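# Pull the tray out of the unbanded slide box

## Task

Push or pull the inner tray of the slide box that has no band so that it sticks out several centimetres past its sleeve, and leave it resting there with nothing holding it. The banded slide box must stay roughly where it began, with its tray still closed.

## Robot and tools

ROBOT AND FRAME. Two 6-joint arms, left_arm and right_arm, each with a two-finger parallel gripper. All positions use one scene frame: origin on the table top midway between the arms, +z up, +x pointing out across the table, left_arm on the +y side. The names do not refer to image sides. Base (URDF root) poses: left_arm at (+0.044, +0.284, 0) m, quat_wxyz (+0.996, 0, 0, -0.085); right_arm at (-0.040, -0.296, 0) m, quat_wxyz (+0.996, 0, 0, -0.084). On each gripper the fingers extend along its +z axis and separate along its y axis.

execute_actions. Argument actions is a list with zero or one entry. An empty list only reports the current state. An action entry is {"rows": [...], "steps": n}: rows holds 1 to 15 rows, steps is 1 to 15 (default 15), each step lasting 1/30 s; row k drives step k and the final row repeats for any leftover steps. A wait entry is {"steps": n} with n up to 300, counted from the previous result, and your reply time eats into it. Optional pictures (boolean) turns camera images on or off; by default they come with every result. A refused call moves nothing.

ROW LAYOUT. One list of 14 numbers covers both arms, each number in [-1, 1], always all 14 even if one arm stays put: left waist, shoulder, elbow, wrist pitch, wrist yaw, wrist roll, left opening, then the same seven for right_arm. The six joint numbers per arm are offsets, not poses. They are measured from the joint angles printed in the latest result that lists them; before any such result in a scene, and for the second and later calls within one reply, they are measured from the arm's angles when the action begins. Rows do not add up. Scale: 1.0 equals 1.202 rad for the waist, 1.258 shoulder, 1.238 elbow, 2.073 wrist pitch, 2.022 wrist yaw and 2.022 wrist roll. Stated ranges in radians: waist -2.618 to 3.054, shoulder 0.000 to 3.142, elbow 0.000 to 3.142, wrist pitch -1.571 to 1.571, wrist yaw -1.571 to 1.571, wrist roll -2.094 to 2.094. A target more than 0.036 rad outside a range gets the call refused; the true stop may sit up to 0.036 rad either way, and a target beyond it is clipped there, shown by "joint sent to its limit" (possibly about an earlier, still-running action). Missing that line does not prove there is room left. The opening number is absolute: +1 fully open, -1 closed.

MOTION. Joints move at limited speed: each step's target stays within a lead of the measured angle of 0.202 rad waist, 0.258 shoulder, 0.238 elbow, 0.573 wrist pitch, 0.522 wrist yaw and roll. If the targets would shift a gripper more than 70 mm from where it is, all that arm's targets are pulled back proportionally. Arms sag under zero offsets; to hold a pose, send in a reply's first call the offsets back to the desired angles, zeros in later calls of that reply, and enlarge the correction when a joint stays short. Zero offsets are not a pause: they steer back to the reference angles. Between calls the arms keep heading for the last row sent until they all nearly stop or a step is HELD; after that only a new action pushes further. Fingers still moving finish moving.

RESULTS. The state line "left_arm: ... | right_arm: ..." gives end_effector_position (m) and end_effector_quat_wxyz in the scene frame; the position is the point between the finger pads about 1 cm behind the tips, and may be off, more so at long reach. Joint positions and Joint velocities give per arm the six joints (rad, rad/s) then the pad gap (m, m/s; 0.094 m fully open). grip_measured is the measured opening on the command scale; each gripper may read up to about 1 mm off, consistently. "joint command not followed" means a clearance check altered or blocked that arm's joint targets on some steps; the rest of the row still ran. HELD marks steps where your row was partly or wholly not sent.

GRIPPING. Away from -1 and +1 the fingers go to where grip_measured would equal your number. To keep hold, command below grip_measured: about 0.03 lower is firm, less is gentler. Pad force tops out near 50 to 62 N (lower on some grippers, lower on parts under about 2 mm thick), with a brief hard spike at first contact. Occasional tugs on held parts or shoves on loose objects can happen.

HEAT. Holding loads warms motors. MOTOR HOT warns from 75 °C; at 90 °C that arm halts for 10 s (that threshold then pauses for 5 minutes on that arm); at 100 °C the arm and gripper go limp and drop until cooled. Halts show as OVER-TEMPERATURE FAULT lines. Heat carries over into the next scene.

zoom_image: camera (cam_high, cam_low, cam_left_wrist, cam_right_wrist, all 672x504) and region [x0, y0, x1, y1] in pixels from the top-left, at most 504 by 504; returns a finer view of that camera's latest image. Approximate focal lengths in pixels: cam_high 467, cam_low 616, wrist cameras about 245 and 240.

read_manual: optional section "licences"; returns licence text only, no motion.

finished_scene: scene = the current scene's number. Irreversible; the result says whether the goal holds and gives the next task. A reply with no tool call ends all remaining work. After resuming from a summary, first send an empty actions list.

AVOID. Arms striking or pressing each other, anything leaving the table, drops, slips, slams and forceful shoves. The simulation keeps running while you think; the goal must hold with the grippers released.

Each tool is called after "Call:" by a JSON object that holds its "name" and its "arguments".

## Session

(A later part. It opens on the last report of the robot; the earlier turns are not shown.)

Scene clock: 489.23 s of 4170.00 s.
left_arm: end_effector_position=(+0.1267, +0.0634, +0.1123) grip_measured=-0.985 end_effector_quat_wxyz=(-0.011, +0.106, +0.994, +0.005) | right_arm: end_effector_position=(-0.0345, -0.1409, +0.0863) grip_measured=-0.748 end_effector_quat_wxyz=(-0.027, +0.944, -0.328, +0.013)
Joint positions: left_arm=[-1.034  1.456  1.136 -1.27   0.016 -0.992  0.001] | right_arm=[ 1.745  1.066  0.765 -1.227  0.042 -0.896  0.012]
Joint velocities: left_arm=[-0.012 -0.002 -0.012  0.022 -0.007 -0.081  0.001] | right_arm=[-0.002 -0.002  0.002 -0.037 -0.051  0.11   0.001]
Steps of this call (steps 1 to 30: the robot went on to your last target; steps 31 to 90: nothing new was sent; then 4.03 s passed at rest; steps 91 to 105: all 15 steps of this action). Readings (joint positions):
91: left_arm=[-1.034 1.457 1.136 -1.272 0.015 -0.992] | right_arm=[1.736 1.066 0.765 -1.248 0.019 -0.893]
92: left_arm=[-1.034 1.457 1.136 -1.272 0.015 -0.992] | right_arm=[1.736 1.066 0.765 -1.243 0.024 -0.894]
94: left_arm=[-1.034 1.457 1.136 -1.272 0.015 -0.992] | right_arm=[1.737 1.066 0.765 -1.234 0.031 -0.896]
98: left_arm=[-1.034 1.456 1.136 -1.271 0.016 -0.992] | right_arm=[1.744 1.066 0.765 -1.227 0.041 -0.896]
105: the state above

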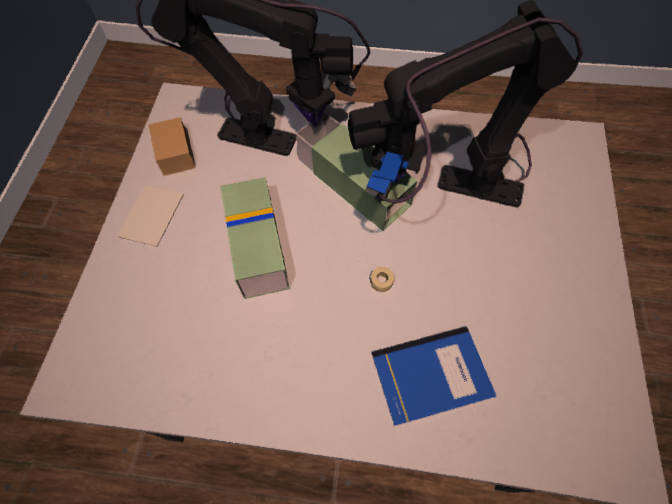

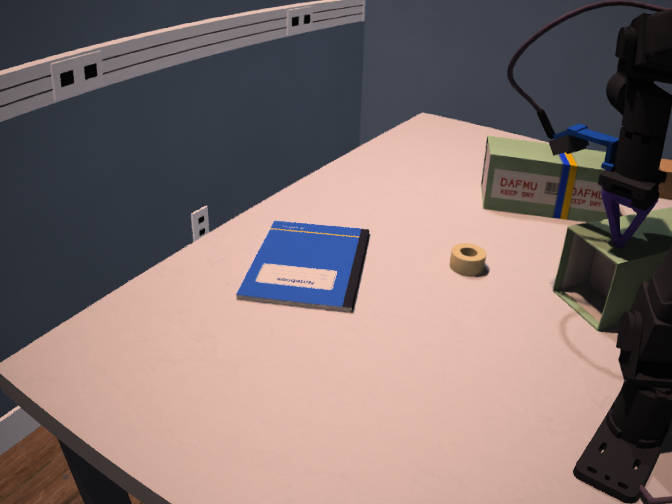

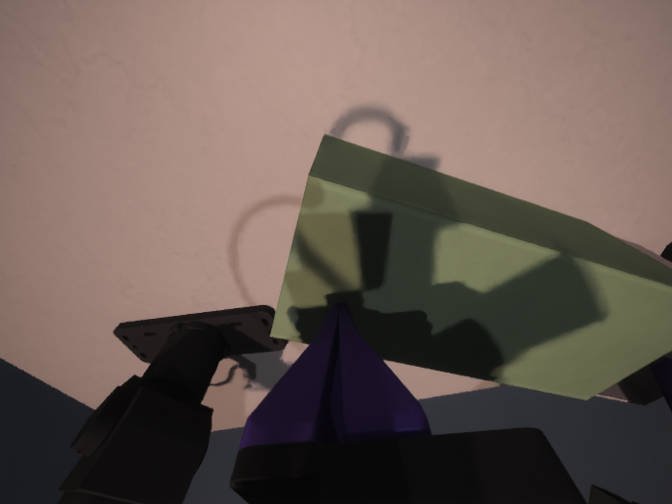

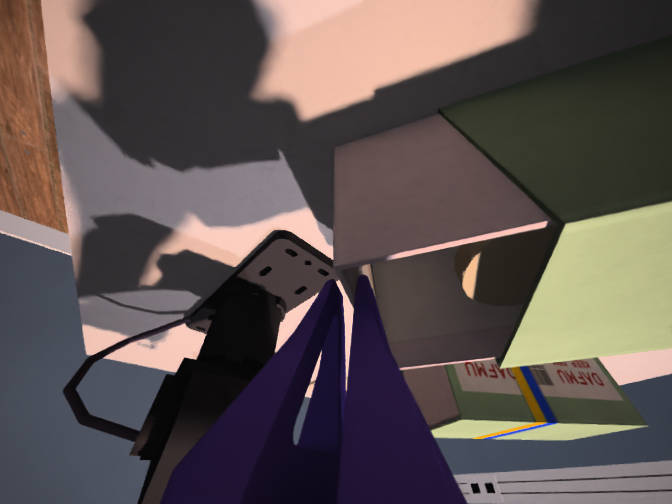

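Call:
{"name": "execute_actions", "arguments": {"actions": [{"rows":[[0,0,0,0,0,0,-1,0,0,0,0,0,0,-0.45],[0,0,0,0,0,0,-1,0,0,0,0,0,0,-0.4],[0,0,0.02,-0.01,0,0,-1,0,0,0,0,-0.01,0,-0.4],[0,0,0.04,-0.02,0,0,-1,0,0,0,0,-0.02,0,-0.4],[0,0,0.06,-0.03,0,0,-1,0,0,0.03,-0.015,-0.02,0,-0.4],[0,0,0.08,-0.04,0,0,-1,0,0,0.06,-0.03,-0.02,0,-0.4],[0,0,0.1,-0.05,0,0,-1,0,0,0.09,-0.045,-0.02,0,-0.4],[0,0,0.12,-0.06,0,0,-1,0,0,0.12,-0.06,-0.02,0,-0.4],[0,0,0.14,-0.07,0,0,-1,0,0,0.15,-0.075,-0.02,0,-0.4],[0,0,0.16,-0.08,0,0,-1,0,0,0.18,-0.09,-0.02,0,-0.4],[0,0,0.17,-0.08,0,0,-1,0,0,0.21,-0.105,-0.02,0,-0.4],[0,0,0.17,-0.08,0,0,-1,0,0,0.23,-0.12,-0.02,0,-0.4]],"steps":15}]}}

Call:
{"name": "execute_actions", "arguments": {"actions": [{"steps":15}]}}

Call:
{"name": "zoom_image", "arguments": {"camera": "cam_high", "region": [200, 60, 460, 310]}}

Scene clock: 498.27 s of 4170.00 s.
left_arm: end_effector_position=(+0.1322, +0.0484, +0.1595) grip_measured=-0.985 end_effector_quat_wxyz=(+0.002, +0.106, +0.994, -0.023) | right_arm: end_effector_position=(-0.0392, -0.1204, +0.1567) grip_measured=-0.402 end_effector_quat_wxyz=(-0.072, +0.942, -0.328, -0.017)
Joint positions: left_arm=[-1.034  1.459  1.325 -1.393  0.017 -0.992  0.001] | right_arm=[ 1.745  1.066  1.037 -1.395  0.017 -0.896  0.028]
Joint velocities: left_arm=[-0.007 -0.002 -0.017 -0.183 -0.007  0.022 -0.001] | right_arm=[-0.012  0.002  0.12  -0.256 -0.037 -0.007  0.   ]
Steps of this call (steps 1 to 15: the robot went on to your last target; steps 16 to 90: nothing new was sent; then 5.53 s passed at rest; steps 91 to 105: all 15 steps of this action). Readings (joint positions):
91: left_arm=[-1.034 1.456 1.136 -1.271 0.016 -0.992] | right_arm=[1.745 1.066 0.765 -1.226 0.043 -0.896]
92: left_arm=[-1.034 1.456 1.136 -1.271 0.016 -0.992] | right_arm=[1.745 1.066 0.765 -1.226 0.043 -0.896]
94: left_arm=[-1.034 1.456 1.141 -1.276 0.016 -0.992] | right_arm=[1.745 1.066 0.765 -1.226 0.037 -0.896]
98: left_arm=[-1.034 1.459 1.208 -1.329 0.017 -0.992] | right_arm=[1.745 1.066 0.824 -1.279 0.024 -0.896]
105: the state above

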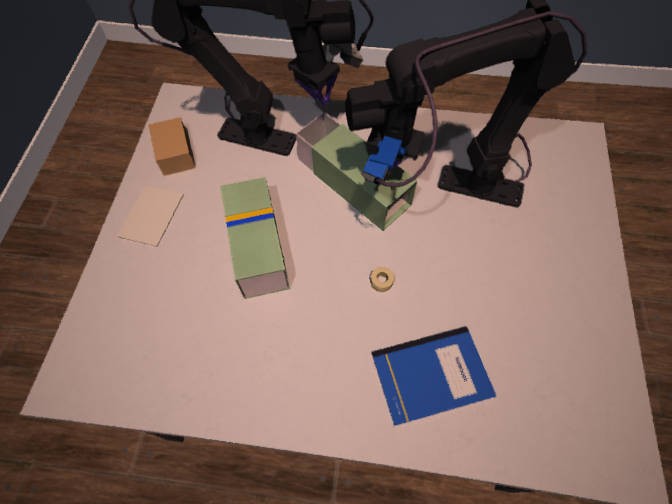

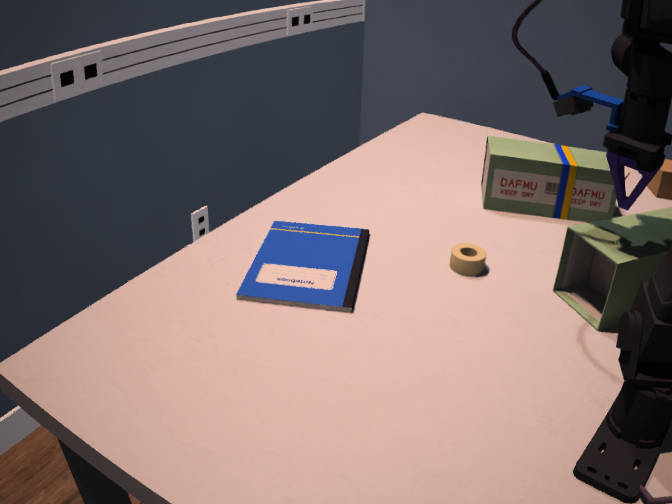

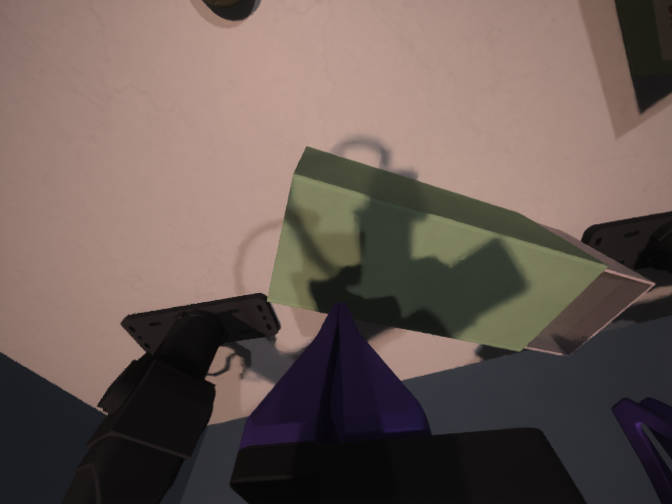

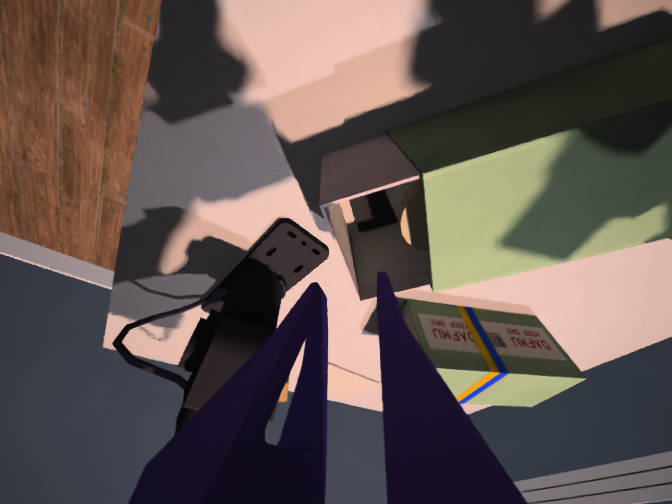

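Scene clock: 498.77 s of 4170.00 s.
left_arm: end_effector_position=(+0.1295, +0.0554, +0.1593) grip_measured=-0.985 end_effector_quat_wxyz=(-0.004, +0.106, +0.994, -0.010) | right_arm: end_effector_position=(-0.0393, -0.1365, +0.1552) grip_measured=-0.402 end_effector_quat_wxyz=(-0.041, +0.944, -0.328, -0.006)
Joint positions: left_arm=[-1.034  1.459  1.325 -1.423  0.017 -0.992  0.001] | right_arm=[ 1.745  1.066  1.038 -1.461  0.015 -0.896  0.028]
Joint velocities: left_arm=[ 0.012 -0.002 -0.007  0.051 -0.022 -0.051 -0.002] | right_arm=[-0.032  0.007 -0.007 -0.007  0.007 -0.066 -0.   ]
Steps of this call (steps 1 to 15: the robot went on to your last target). Readings (joint positions):
1: left_arm=[-1.034 1.459 1.325 -1.399 0.017 -0.992] | right_arm=[1.745 1.066 1.038 -1.405 0.016 -0.896]
2: left_arm=[-1.034 1.459 1.325 -1.405 0.017 -0.992] | right_arm=[1.745 1.066 1.038 -1.417 0.016 -0.896]
4: left_arm=[-1.034 1.459 1.325 -1.413 0.017 -0.992] | right_arm=[1.745 1.066 1.038 -1.435 0.016 -0.896]
8: left_arm=[-1.034 1.459 1.325 -1.420 0.017 -0.992] | right_arm=[1.745 1.066 1.038 -1.453 0.016 -0.896]
15: the state above

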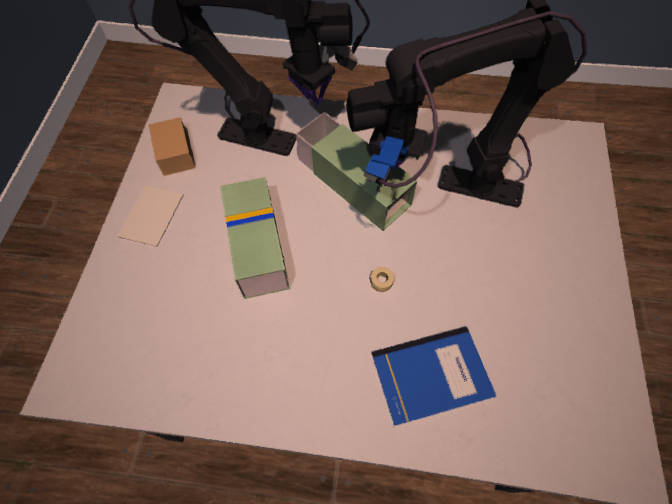

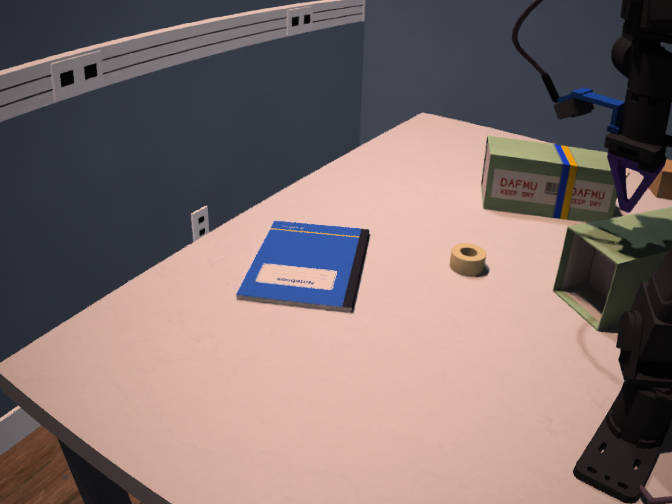

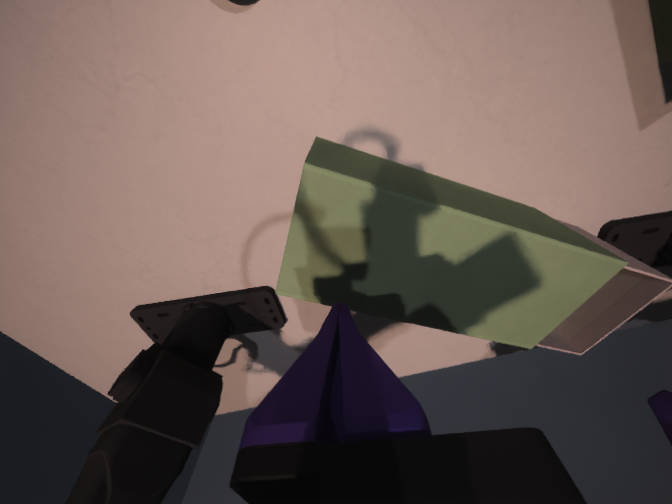

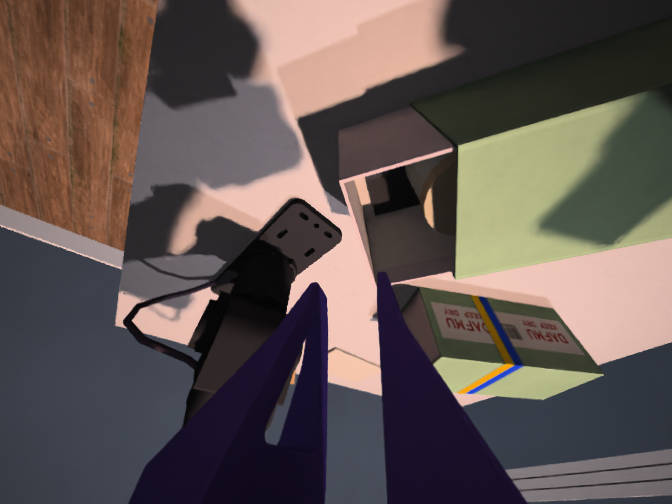

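Region (200, 60, 460, 310) of cam_high's 672x504 image, scaled by 1.938, with more detail than that image has; it fills the top 485 rows of this view, and the rest is white.

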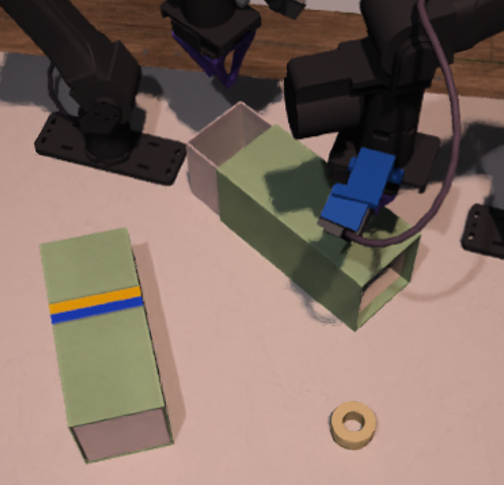

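Call:
{"name": "execute_actions", "arguments": {"actions": [{"rows":[[0,0,-0.015,0.012,0,0,-1,0,0,0,0.02,0,0,-0.3],[0,0,-0.03,0.024,0,0,-1,0,0,-0.01,0.03,0,0,-0.3],[0,0,-0.045,0.036,0,0,-1,0,0,-0.02,0.04,0,0,-0.3],[0,0,-0.06,0.048,0,0,-1,0,0,-0.035,0.05,0,0,-0.3],[0,0,-0.075,0.06,0,0,-1,0,0,-0.05,0.06,0,0,-0.3],[0,0,-0.09,0.07,0,0,-1,0,0,-0.065,0.065,0,0,-0.3],[0,0,-0.105,0.075,0,0,-1,0,0,-0.08,0.07,0,0,-0.3],[0,0,-0.12,0.08,0,0,-1,0,0,-0.095,0.075,0,0,-0.3],[0,0,-0.135,0.08,0,0,-1,0,0,-0.11,0.08,0,0,-0.3],[0,0,-0.15,0.08,0,0,-1,0,0,-0.125,0.08,0,0,-0.3],[0,0,-0.16,0.08,0,0,-1,0,0,-0.14,0.08,0,0,-0.3]],"steps":15}]}}

Call:
{"name": "execute_actions", "arguments": {"actions": [{"steps":12}]}}

Scene clock: 535.80 s of 4170.00 s.
left_arm: end_effector_position=(+0.1253, +0.0663, +0.1129) grip_measured=-0.985 end_effector_quat_wxyz=(-0.016, +0.106, +0.994, +0.012) | right_arm: end_effector_position=(-0.0393, -0.1381, +0.1135) grip_measured=-0.302 end_effector_quat_wxyz=(-0.028, +0.944, -0.328, -0.002)
Joint positions: left_arm=[-1.034  1.458  1.139 -1.287  0.017 -0.992  0.001] | right_arm=[ 1.745  1.066  0.873 -1.324  0.015 -0.896  0.033]
Joint velocities: left_arm=[ 0.007 -0.007  0.012  0.095 -0.081 -0.066 -0.   ] | right_arm=[ 0.017  0.002  0.002  0.125  0.037 -0.022 -0.001]
Steps of this call (steps 1 to 15: the robot went on to your last target; steps 16 to 90: nothing new was sent; then 33.53 s passed at rest; steps 91 to 105: all 15 steps of this action). Readings (joint positions):
91: left_arm=[-1.034 1.459 1.324 -1.422 0.017 -0.992] | right_arm=[1.745 1.066 1.038 -1.460 0.015 -0.896]
92: left_arm=[-1.034 1.459 1.318 -1.416 0.017 -0.992] | right_arm=[1.745 1.066 1.038 -1.453 0.015 -0.896]
94: left_arm=[-1.034 1.459 1.293 -1.391 0.017 -0.992] | right_arm=[1.745 1.066 1.031 -1.426 0.015 -0.896]
98: left_arm=[-1.034 1.459 1.215 -1.328 0.017 -0.992] | right_arm=[1.745 1.066 0.967 -1.361 0.015 -0.896]
105: the state above

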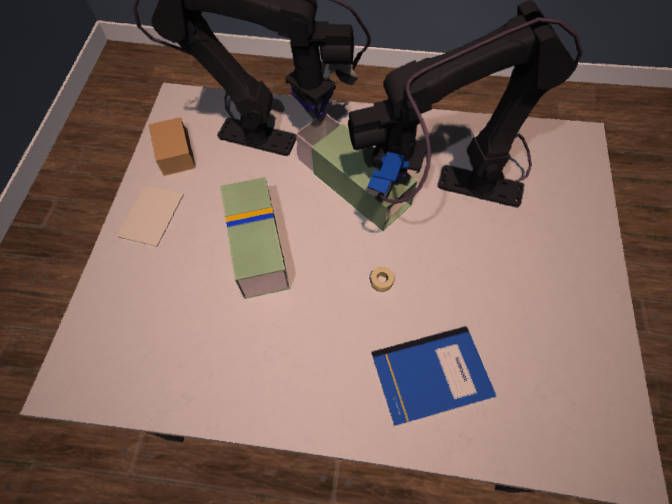

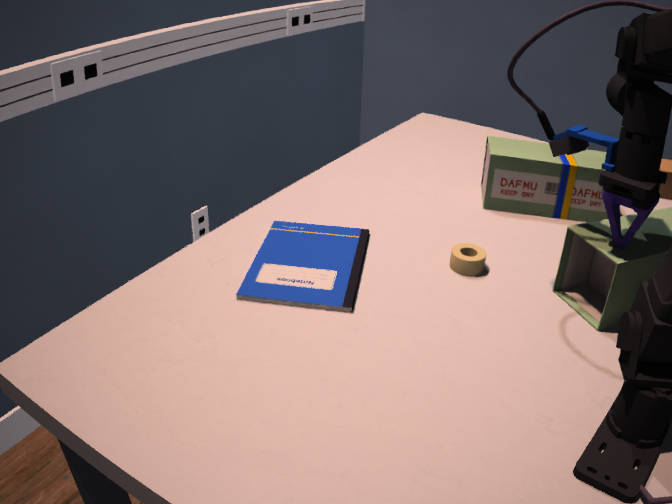

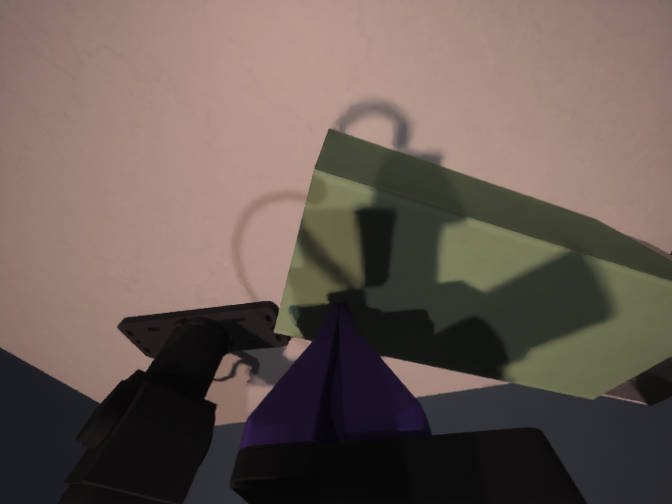

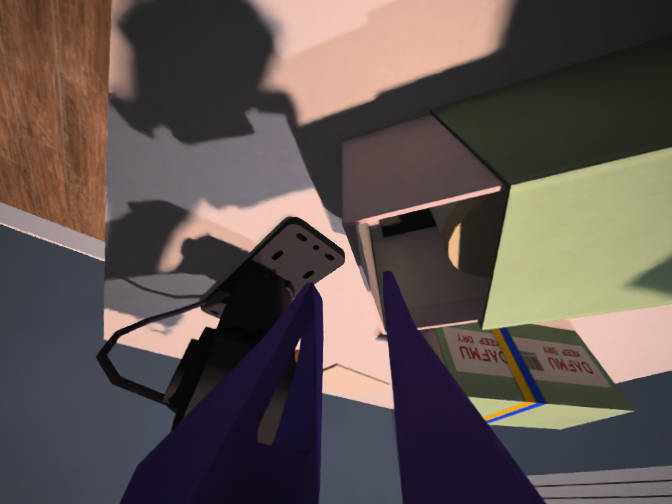

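Scene clock: 536.20 s of 4170.00 s.
left_arm: end_effector_position=(+0.1253, +0.0662, +0.1129) grip_measured=-0.985 end_effector_quat_wxyz=(-0.016, +0.106, +0.994, +0.011) | right_arm: end_effector_position=(-0.0393, -0.1337, +0.1137) grip_measured=-0.302 end_effector_quat_wxyz=(-0.036, +0.944, -0.328, -0.005)
Joint positions: left_arm=[-1.034  1.458  1.139 -1.287  0.017 -0.992  0.001] | right_arm=[ 1.745  1.066  0.873 -1.307  0.015 -0.896  0.033]
Joint velocities: left_arm=[-0.012 -0.007  0.002 -0.066  0.051  0.007  0.   ] | right_arm=[-0.007  0.007 -0.007 -0.007  0.007  0.066 -0.   ]
Steps of this call (steps 1 to 12: the robot went on to your last target). Readings (joint positions):
1: left_arm=[-1.034 1.458 1.139 -1.287 0.017 -0.992] | right_arm=[1.745 1.066 0.873 -1.322 0.015 -0.896]
2: left_arm=[-1.034 1.458 1.139 -1.287 0.017 -0.992] | right_arm=[1.745 1.066 0.873 -1.318 0.015 -0.896]
4: left_arm=[-1.034 1.458 1.139 -1.287 0.017 -0.992] | right_arm=[1.745 1.066 0.873 -1.313 0.015 -0.896]
8: left_arm=[-1.034 1.458 1.139 -1.287 0.017 -0.992] | right_arm=[1.745 1.066 0.873 -1.308 0.015 -0.896]
12: the state above

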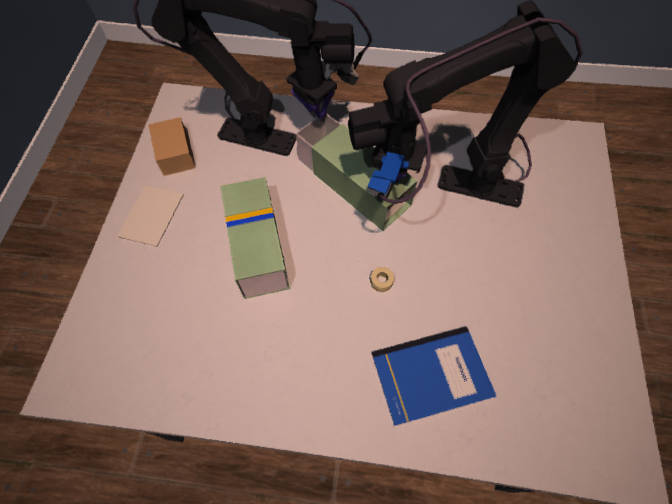

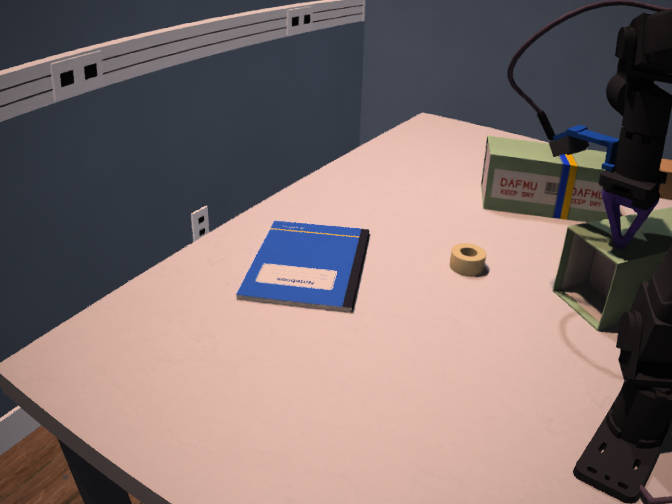

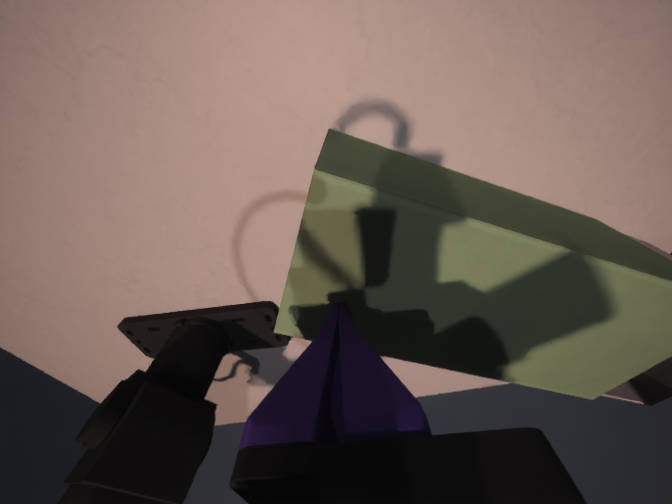

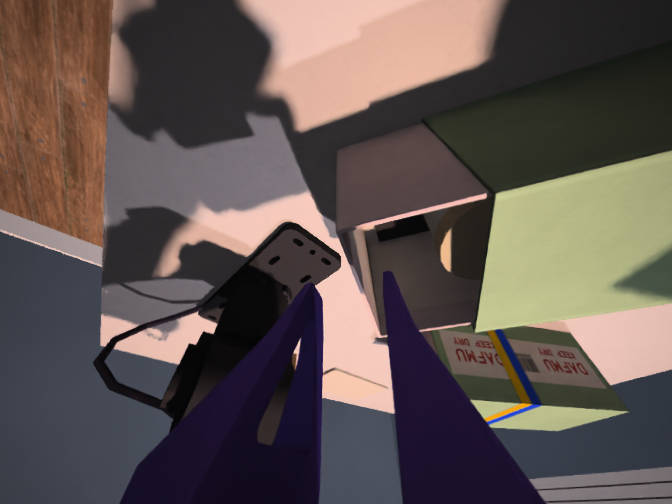

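Call:
{"name": "execute_actions", "arguments": {"actions": [{"rows":[[0,0,-0.04,0.02,0,0,-1,0,0,-0.015,0.01,0,0,-0.3],[0,0,-0.04,0.02,0,0,-1,0,0,-0.03,0.015,0,0,-0.3],[0,0,-0.04,0.02,0,0,-1,0,0,-0.045,0.02,0,0,-0.3],[0,0,-0.04,0.02,0,0,-1,0,0,-0.06,0.025,0,0,-0.3],[0,0,-0.04,0.02,0,0,-1,0,0,-0.075,0.03,0,0,-0.3],[0,0,-0.04,0.02,0,0,-1,0,0,-0.085,0.03,0,0,-0.3],[0,0,-0.04,0.02,0,0,-1,0,0,-0.085,0.03,0,0,-0.3],[0,0,-0.04,0.02,0,0,-1,0,0,-0.085,0.03,0,0,-0.3],[0,0,-0.04,0.02,0,0,-1,0,0,-0.085,0.03,0,0,-0.6],[0,0,-0.04,0.02,0,0,-1,0,0,-0.085,0.03,0,0,-0.8],[0,0,-0.04,0.02,0,0,-1,0,0,-0.085,0.03,0,0,-1]],"steps":15}]}}

Scene clock: 541.60 s of 4170.00 s.
left_arm: end_effector_position=(+0.1250, +0.0659, +0.1122) grip_measured=-0.985 end_effector_quat_wxyz=(-0.015, +0.106, +0.994, +0.008) | right_arm: end_effector_position=(-0.0362, -0.1409, +0.0888) grip_measured=-0.965 end_effector_quat_wxyz=(-0.025, +0.944, -0.329, +0.008)
Joint positions: left_arm=[-1.034  1.453  1.132 -1.279  0.02  -0.992  0.001] | right_arm=[ 1.745  1.066  0.775 -1.238  0.033 -0.895  0.002]
Joint velocities: left_arm=[-0.017  0.007 -0.007  0.007  0.007  0.007 -0.001] | right_arm=[-0.002  0.027 -0.017  0.007  0.095 -0.066  0.   ]
Steps of this call (steps 1 to 30: the robot went on to your last target; steps 31 to 90: nothing new was sent; then 1.90 s passed at rest; steps 91 to 105: all 15 steps of this action). Readings (joint positions):
91: left_arm=[-1.034 1.458 1.136 -1.285 0.017 -0.992] | right_arm=[1.745 1.066 0.873 -1.305 0.015 -0.896]
92: left_arm=[-1.034 1.455 1.134 -1.283 0.017 -0.992] | right_arm=[1.745 1.066 0.870 -1.300 0.015 -0.896]
94: left_arm=[-1.034 1.453 1.133 -1.281 0.017 -0.992] | right_arm=[1.745 1.066 0.847 -1.283 0.015 -0.896]
98: left_arm=[-1.034 1.453 1.132 -1.281 0.017 -0.992] | right_arm=[1.745 1.066 0.783 -1.267 0.015 -0.896]
105: the state above

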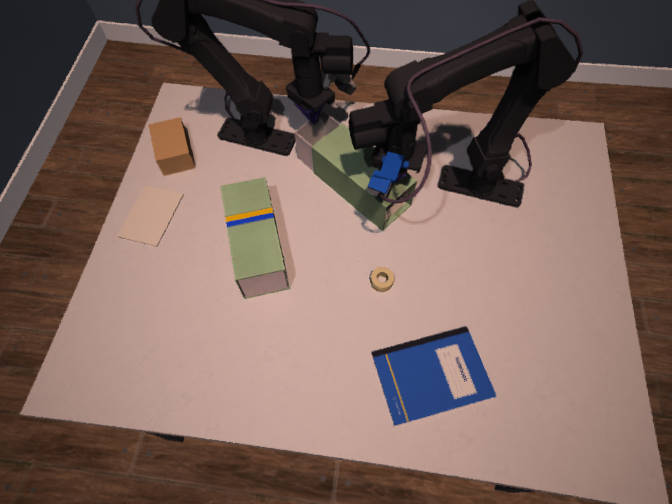

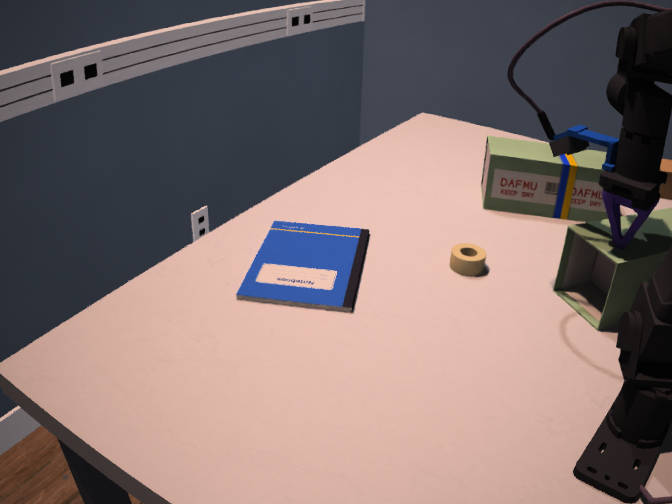

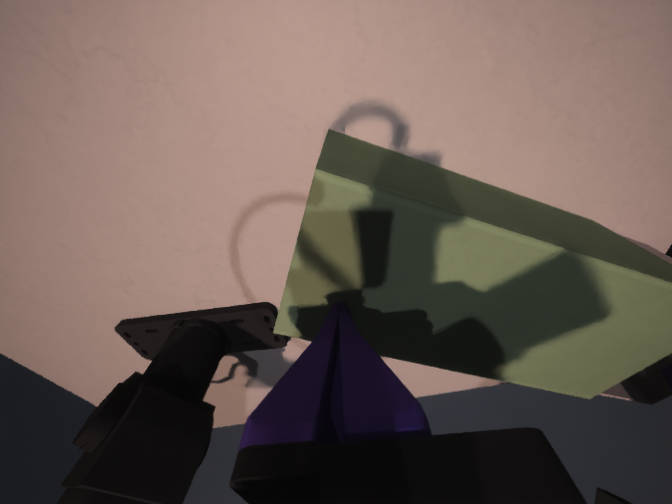

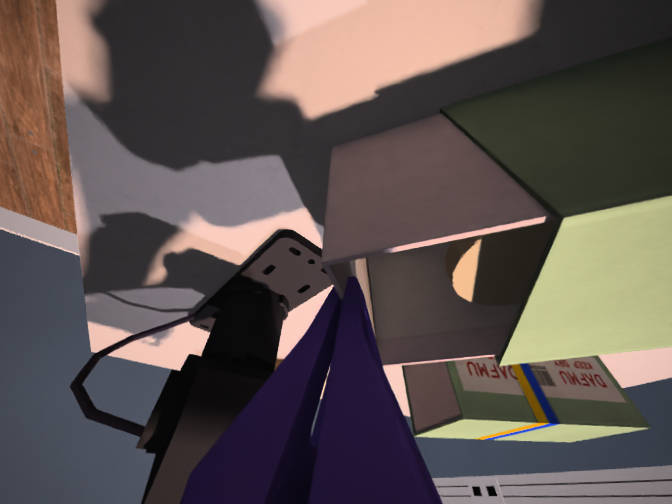

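Call:
{"name": "execute_actions", "arguments": {"actions": [{"rows":[[0,0,-0.03,0.015,0,0,-1,0.01,-0.008,-0.004,-0.005,-0.005,0.005,-1],[0,0,-0.03,0.015,0,0,-1,0.02,-0.016,-0.008,-0.01,-0.01,0.01,-1],[0,0,-0.03,0.015,0,0,-1,0.03,-0.024,-0.012,-0.015,-0.015,0.015,-1],[0,0,-0.03,0.015,0,0,-1,0.04,-0.032,-0.016,-0.02,-0.02,0.02,-1],[0,0,-0.03,0.015,0,0,-1,0.05,-0.04,-0.02,-0.025,-0.02,0.025,-1],[0,0,-0.03,0.015,0,0,-1,0.06,-0.048,-0.024,-0.03,-0.02,0.03,-1],[0,0,-0.03,0.015,0,0,-1,0.07,-0.056,-0.028,-0.035,-0.02,0.035,-1],[0,0,-0.03,0.015,0,0,-1,0.08,-0.064,-0.032,-0.035,-0.02,0.04,-1],[0,0,-0.03,0.015,0,0,-1,0.09,-0.072,-0.036,-0.035,-0.02,0.045,-1],[0,0,-0.03,0.015,0,0,-1,0.10,-0.08,-0.04,-0.035,-0.02,0.05,-1],[0,0,-0.03,0.015,0,0,-1,0.11,-0.088,-0.042,-0.035,-0.02,0.055,-1]],"steps":15}]}}

Call:
{"name": "execute_actions", "arguments": {"actions": [{"steps":10}]}}

Scene clock: 551.83 s of 4170.00 s.
left_arm: end_effector_position=(+0.1202, +0.0602, +0.1126) grip_measured=-0.985 end_effector_quat_wxyz=(-0.028, +0.106, +0.994, -0.007) | right_arm: end_effector_position=(-0.0503, -0.1566, +0.0886) grip_measured=-0.965 end_effector_quat_wxyz=(-0.034, +0.945, -0.326, +0.007)
Joint positions: left_arm=[-1.034  1.452  1.132 -1.264  0.056 -0.992  0.001] | right_arm=[ 1.859  0.983  0.735 -1.269  0.041 -0.787  0.002]
Joint velocities: left_arm=[-0.012 -0.002  0.002  0.007  0.007  0.051  0.   ] | right_arm=[ 0.027  0.007  0.007 -0.007 -0.081  0.007 -0.   ]
Steps of this call (steps 1 to 15: the robot went on to your last target; steps 16 to 90: nothing new was sent; then 6.73 s passed at rest; steps 91 to 105: all 15 steps of this action). Readings (joint positions):
91: left_arm=[-1.034 1.453 1.132 -1.279 0.020 -0.992] | right_arm=[1.745 1.066 0.775 -1.238 0.033 -0.893]
92: left_arm=[-1.034 1.453 1.132 -1.279 0.020 -0.992] | right_arm=[1.747 1.066 0.775 -1.238 0.033 -0.890]
94: left_arm=[-1.034 1.453 1.132 -1.277 0.023 -0.992] | right_arm=[1.760 1.065 0.774 -1.238 0.034 -0.877]
98: left_arm=[-1.034 1.452 1.132 -1.272 0.037 -0.992] | right_arm=[1.803 1.031 0.758 -1.244 0.038 -0.839]
105: the state above

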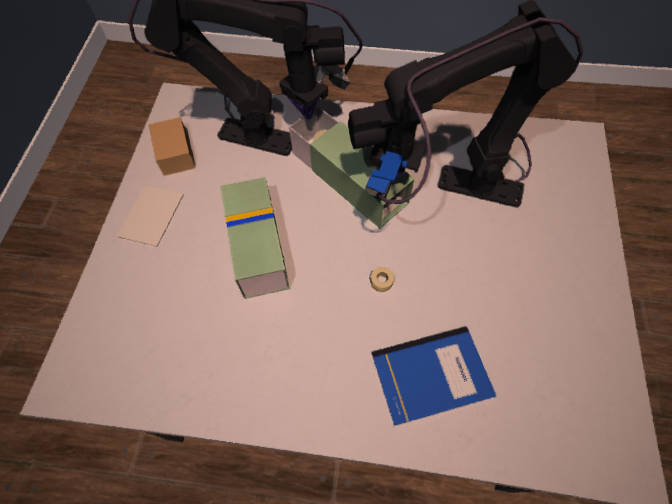

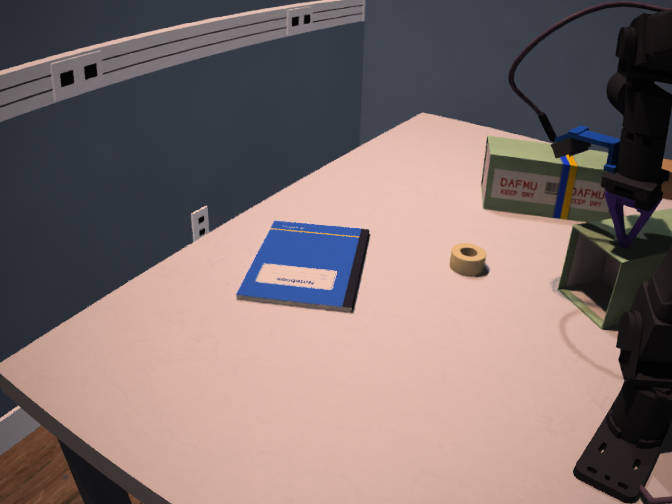

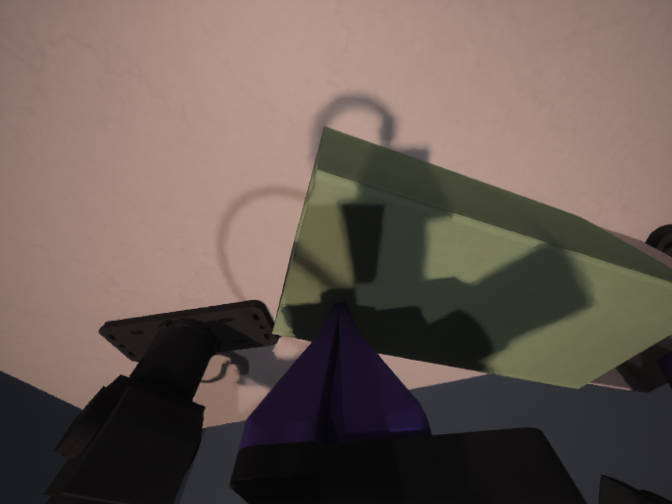

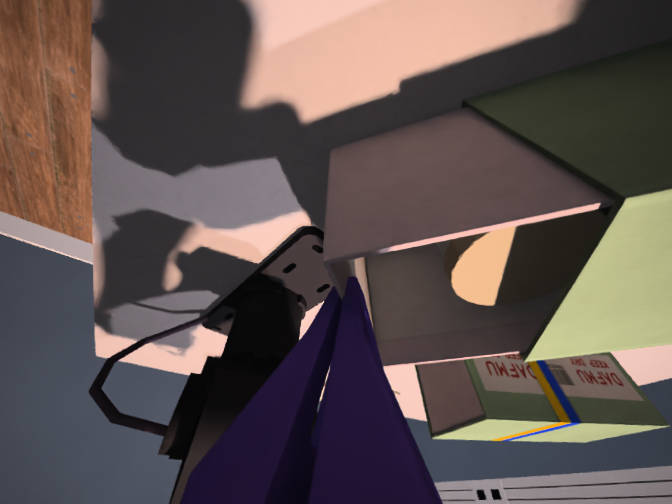

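Scene clock: 552.17 s of 4170.00 s.
left_arm: end_effector_position=(+0.1201, +0.0601, +0.1126) grip_measured=-0.985 end_effector_quat_wxyz=(-0.028, +0.106, +0.994, -0.007) | right_arm: end_effector_position=(-0.0505, -0.1567, +0.0885) grip_measured=-0.965 end_effector_quat_wxyz=(-0.033, +0.944, -0.328, +0.007)
Joint positions: left_arm=[-1.034  1.452  1.132 -1.264  0.057 -0.992  0.001] | right_arm=[ 1.86   0.983  0.735 -1.269  0.041 -0.782  0.002]
Joint velocities: left_arm=[-0.002  0.007 -0.012  0.007 -0.007  0.022 -0.   ] | right_arm=[-0.027  0.007 -0.027  0.007 -0.007 -0.022  0.   ]
Steps of this call (steps 1 to 10: the robot went on to your last target). Readings (joint positions):
1: left_arm=[-1.034 1.452 1.132 -1.264 0.057 -0.992] | right_arm=[1.860 0.983 0.735 -1.269 0.041 -0.786]
2: left_arm=[-1.034 1.452 1.132 -1.264 0.057 -0.992] | right_arm=[1.860 0.983 0.735 -1.269 0.041 -0.784]
4: left_arm=[-1.034 1.452 1.132 -1.264 0.057 -0.992] | right_arm=[1.860 0.983 0.735 -1.269 0.041 -0.783]
8: left_arm=[-1.034 1.452 1.132 -1.264 0.057 -0.992] | right_arm=[1.860 0.983 0.735 -1.269 0.041 -0.782]
10: the state above

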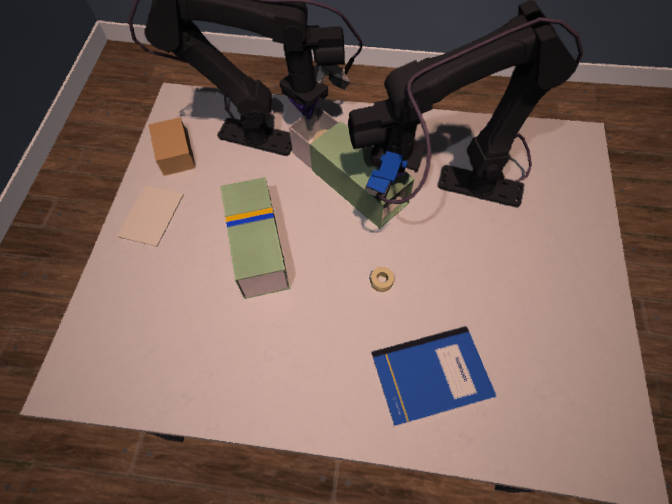

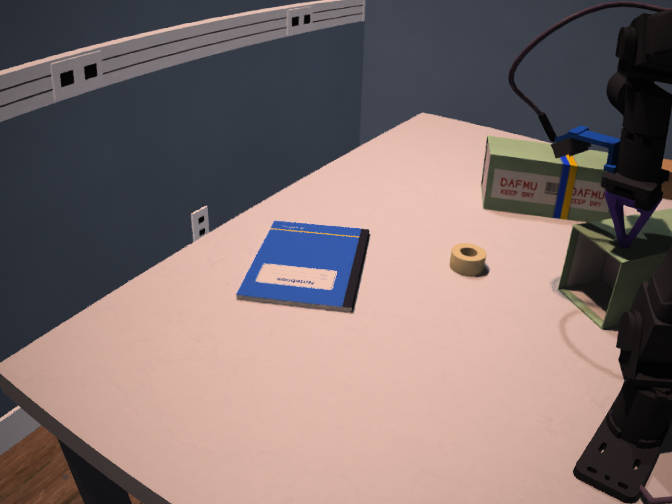

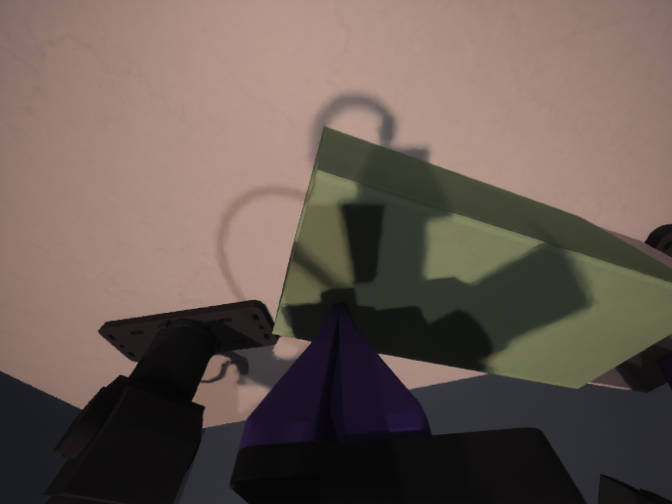

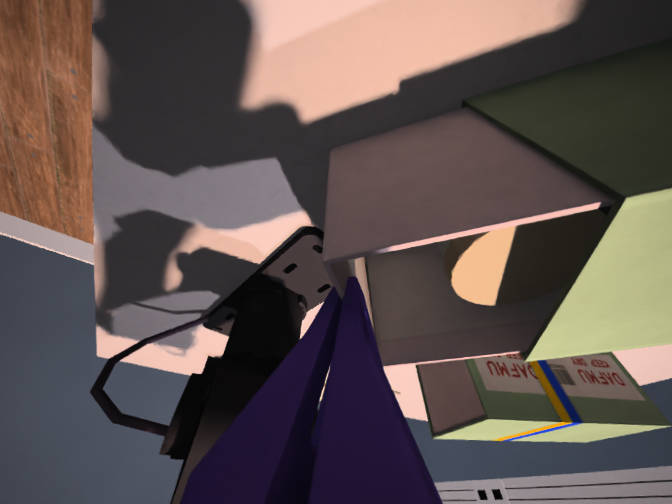

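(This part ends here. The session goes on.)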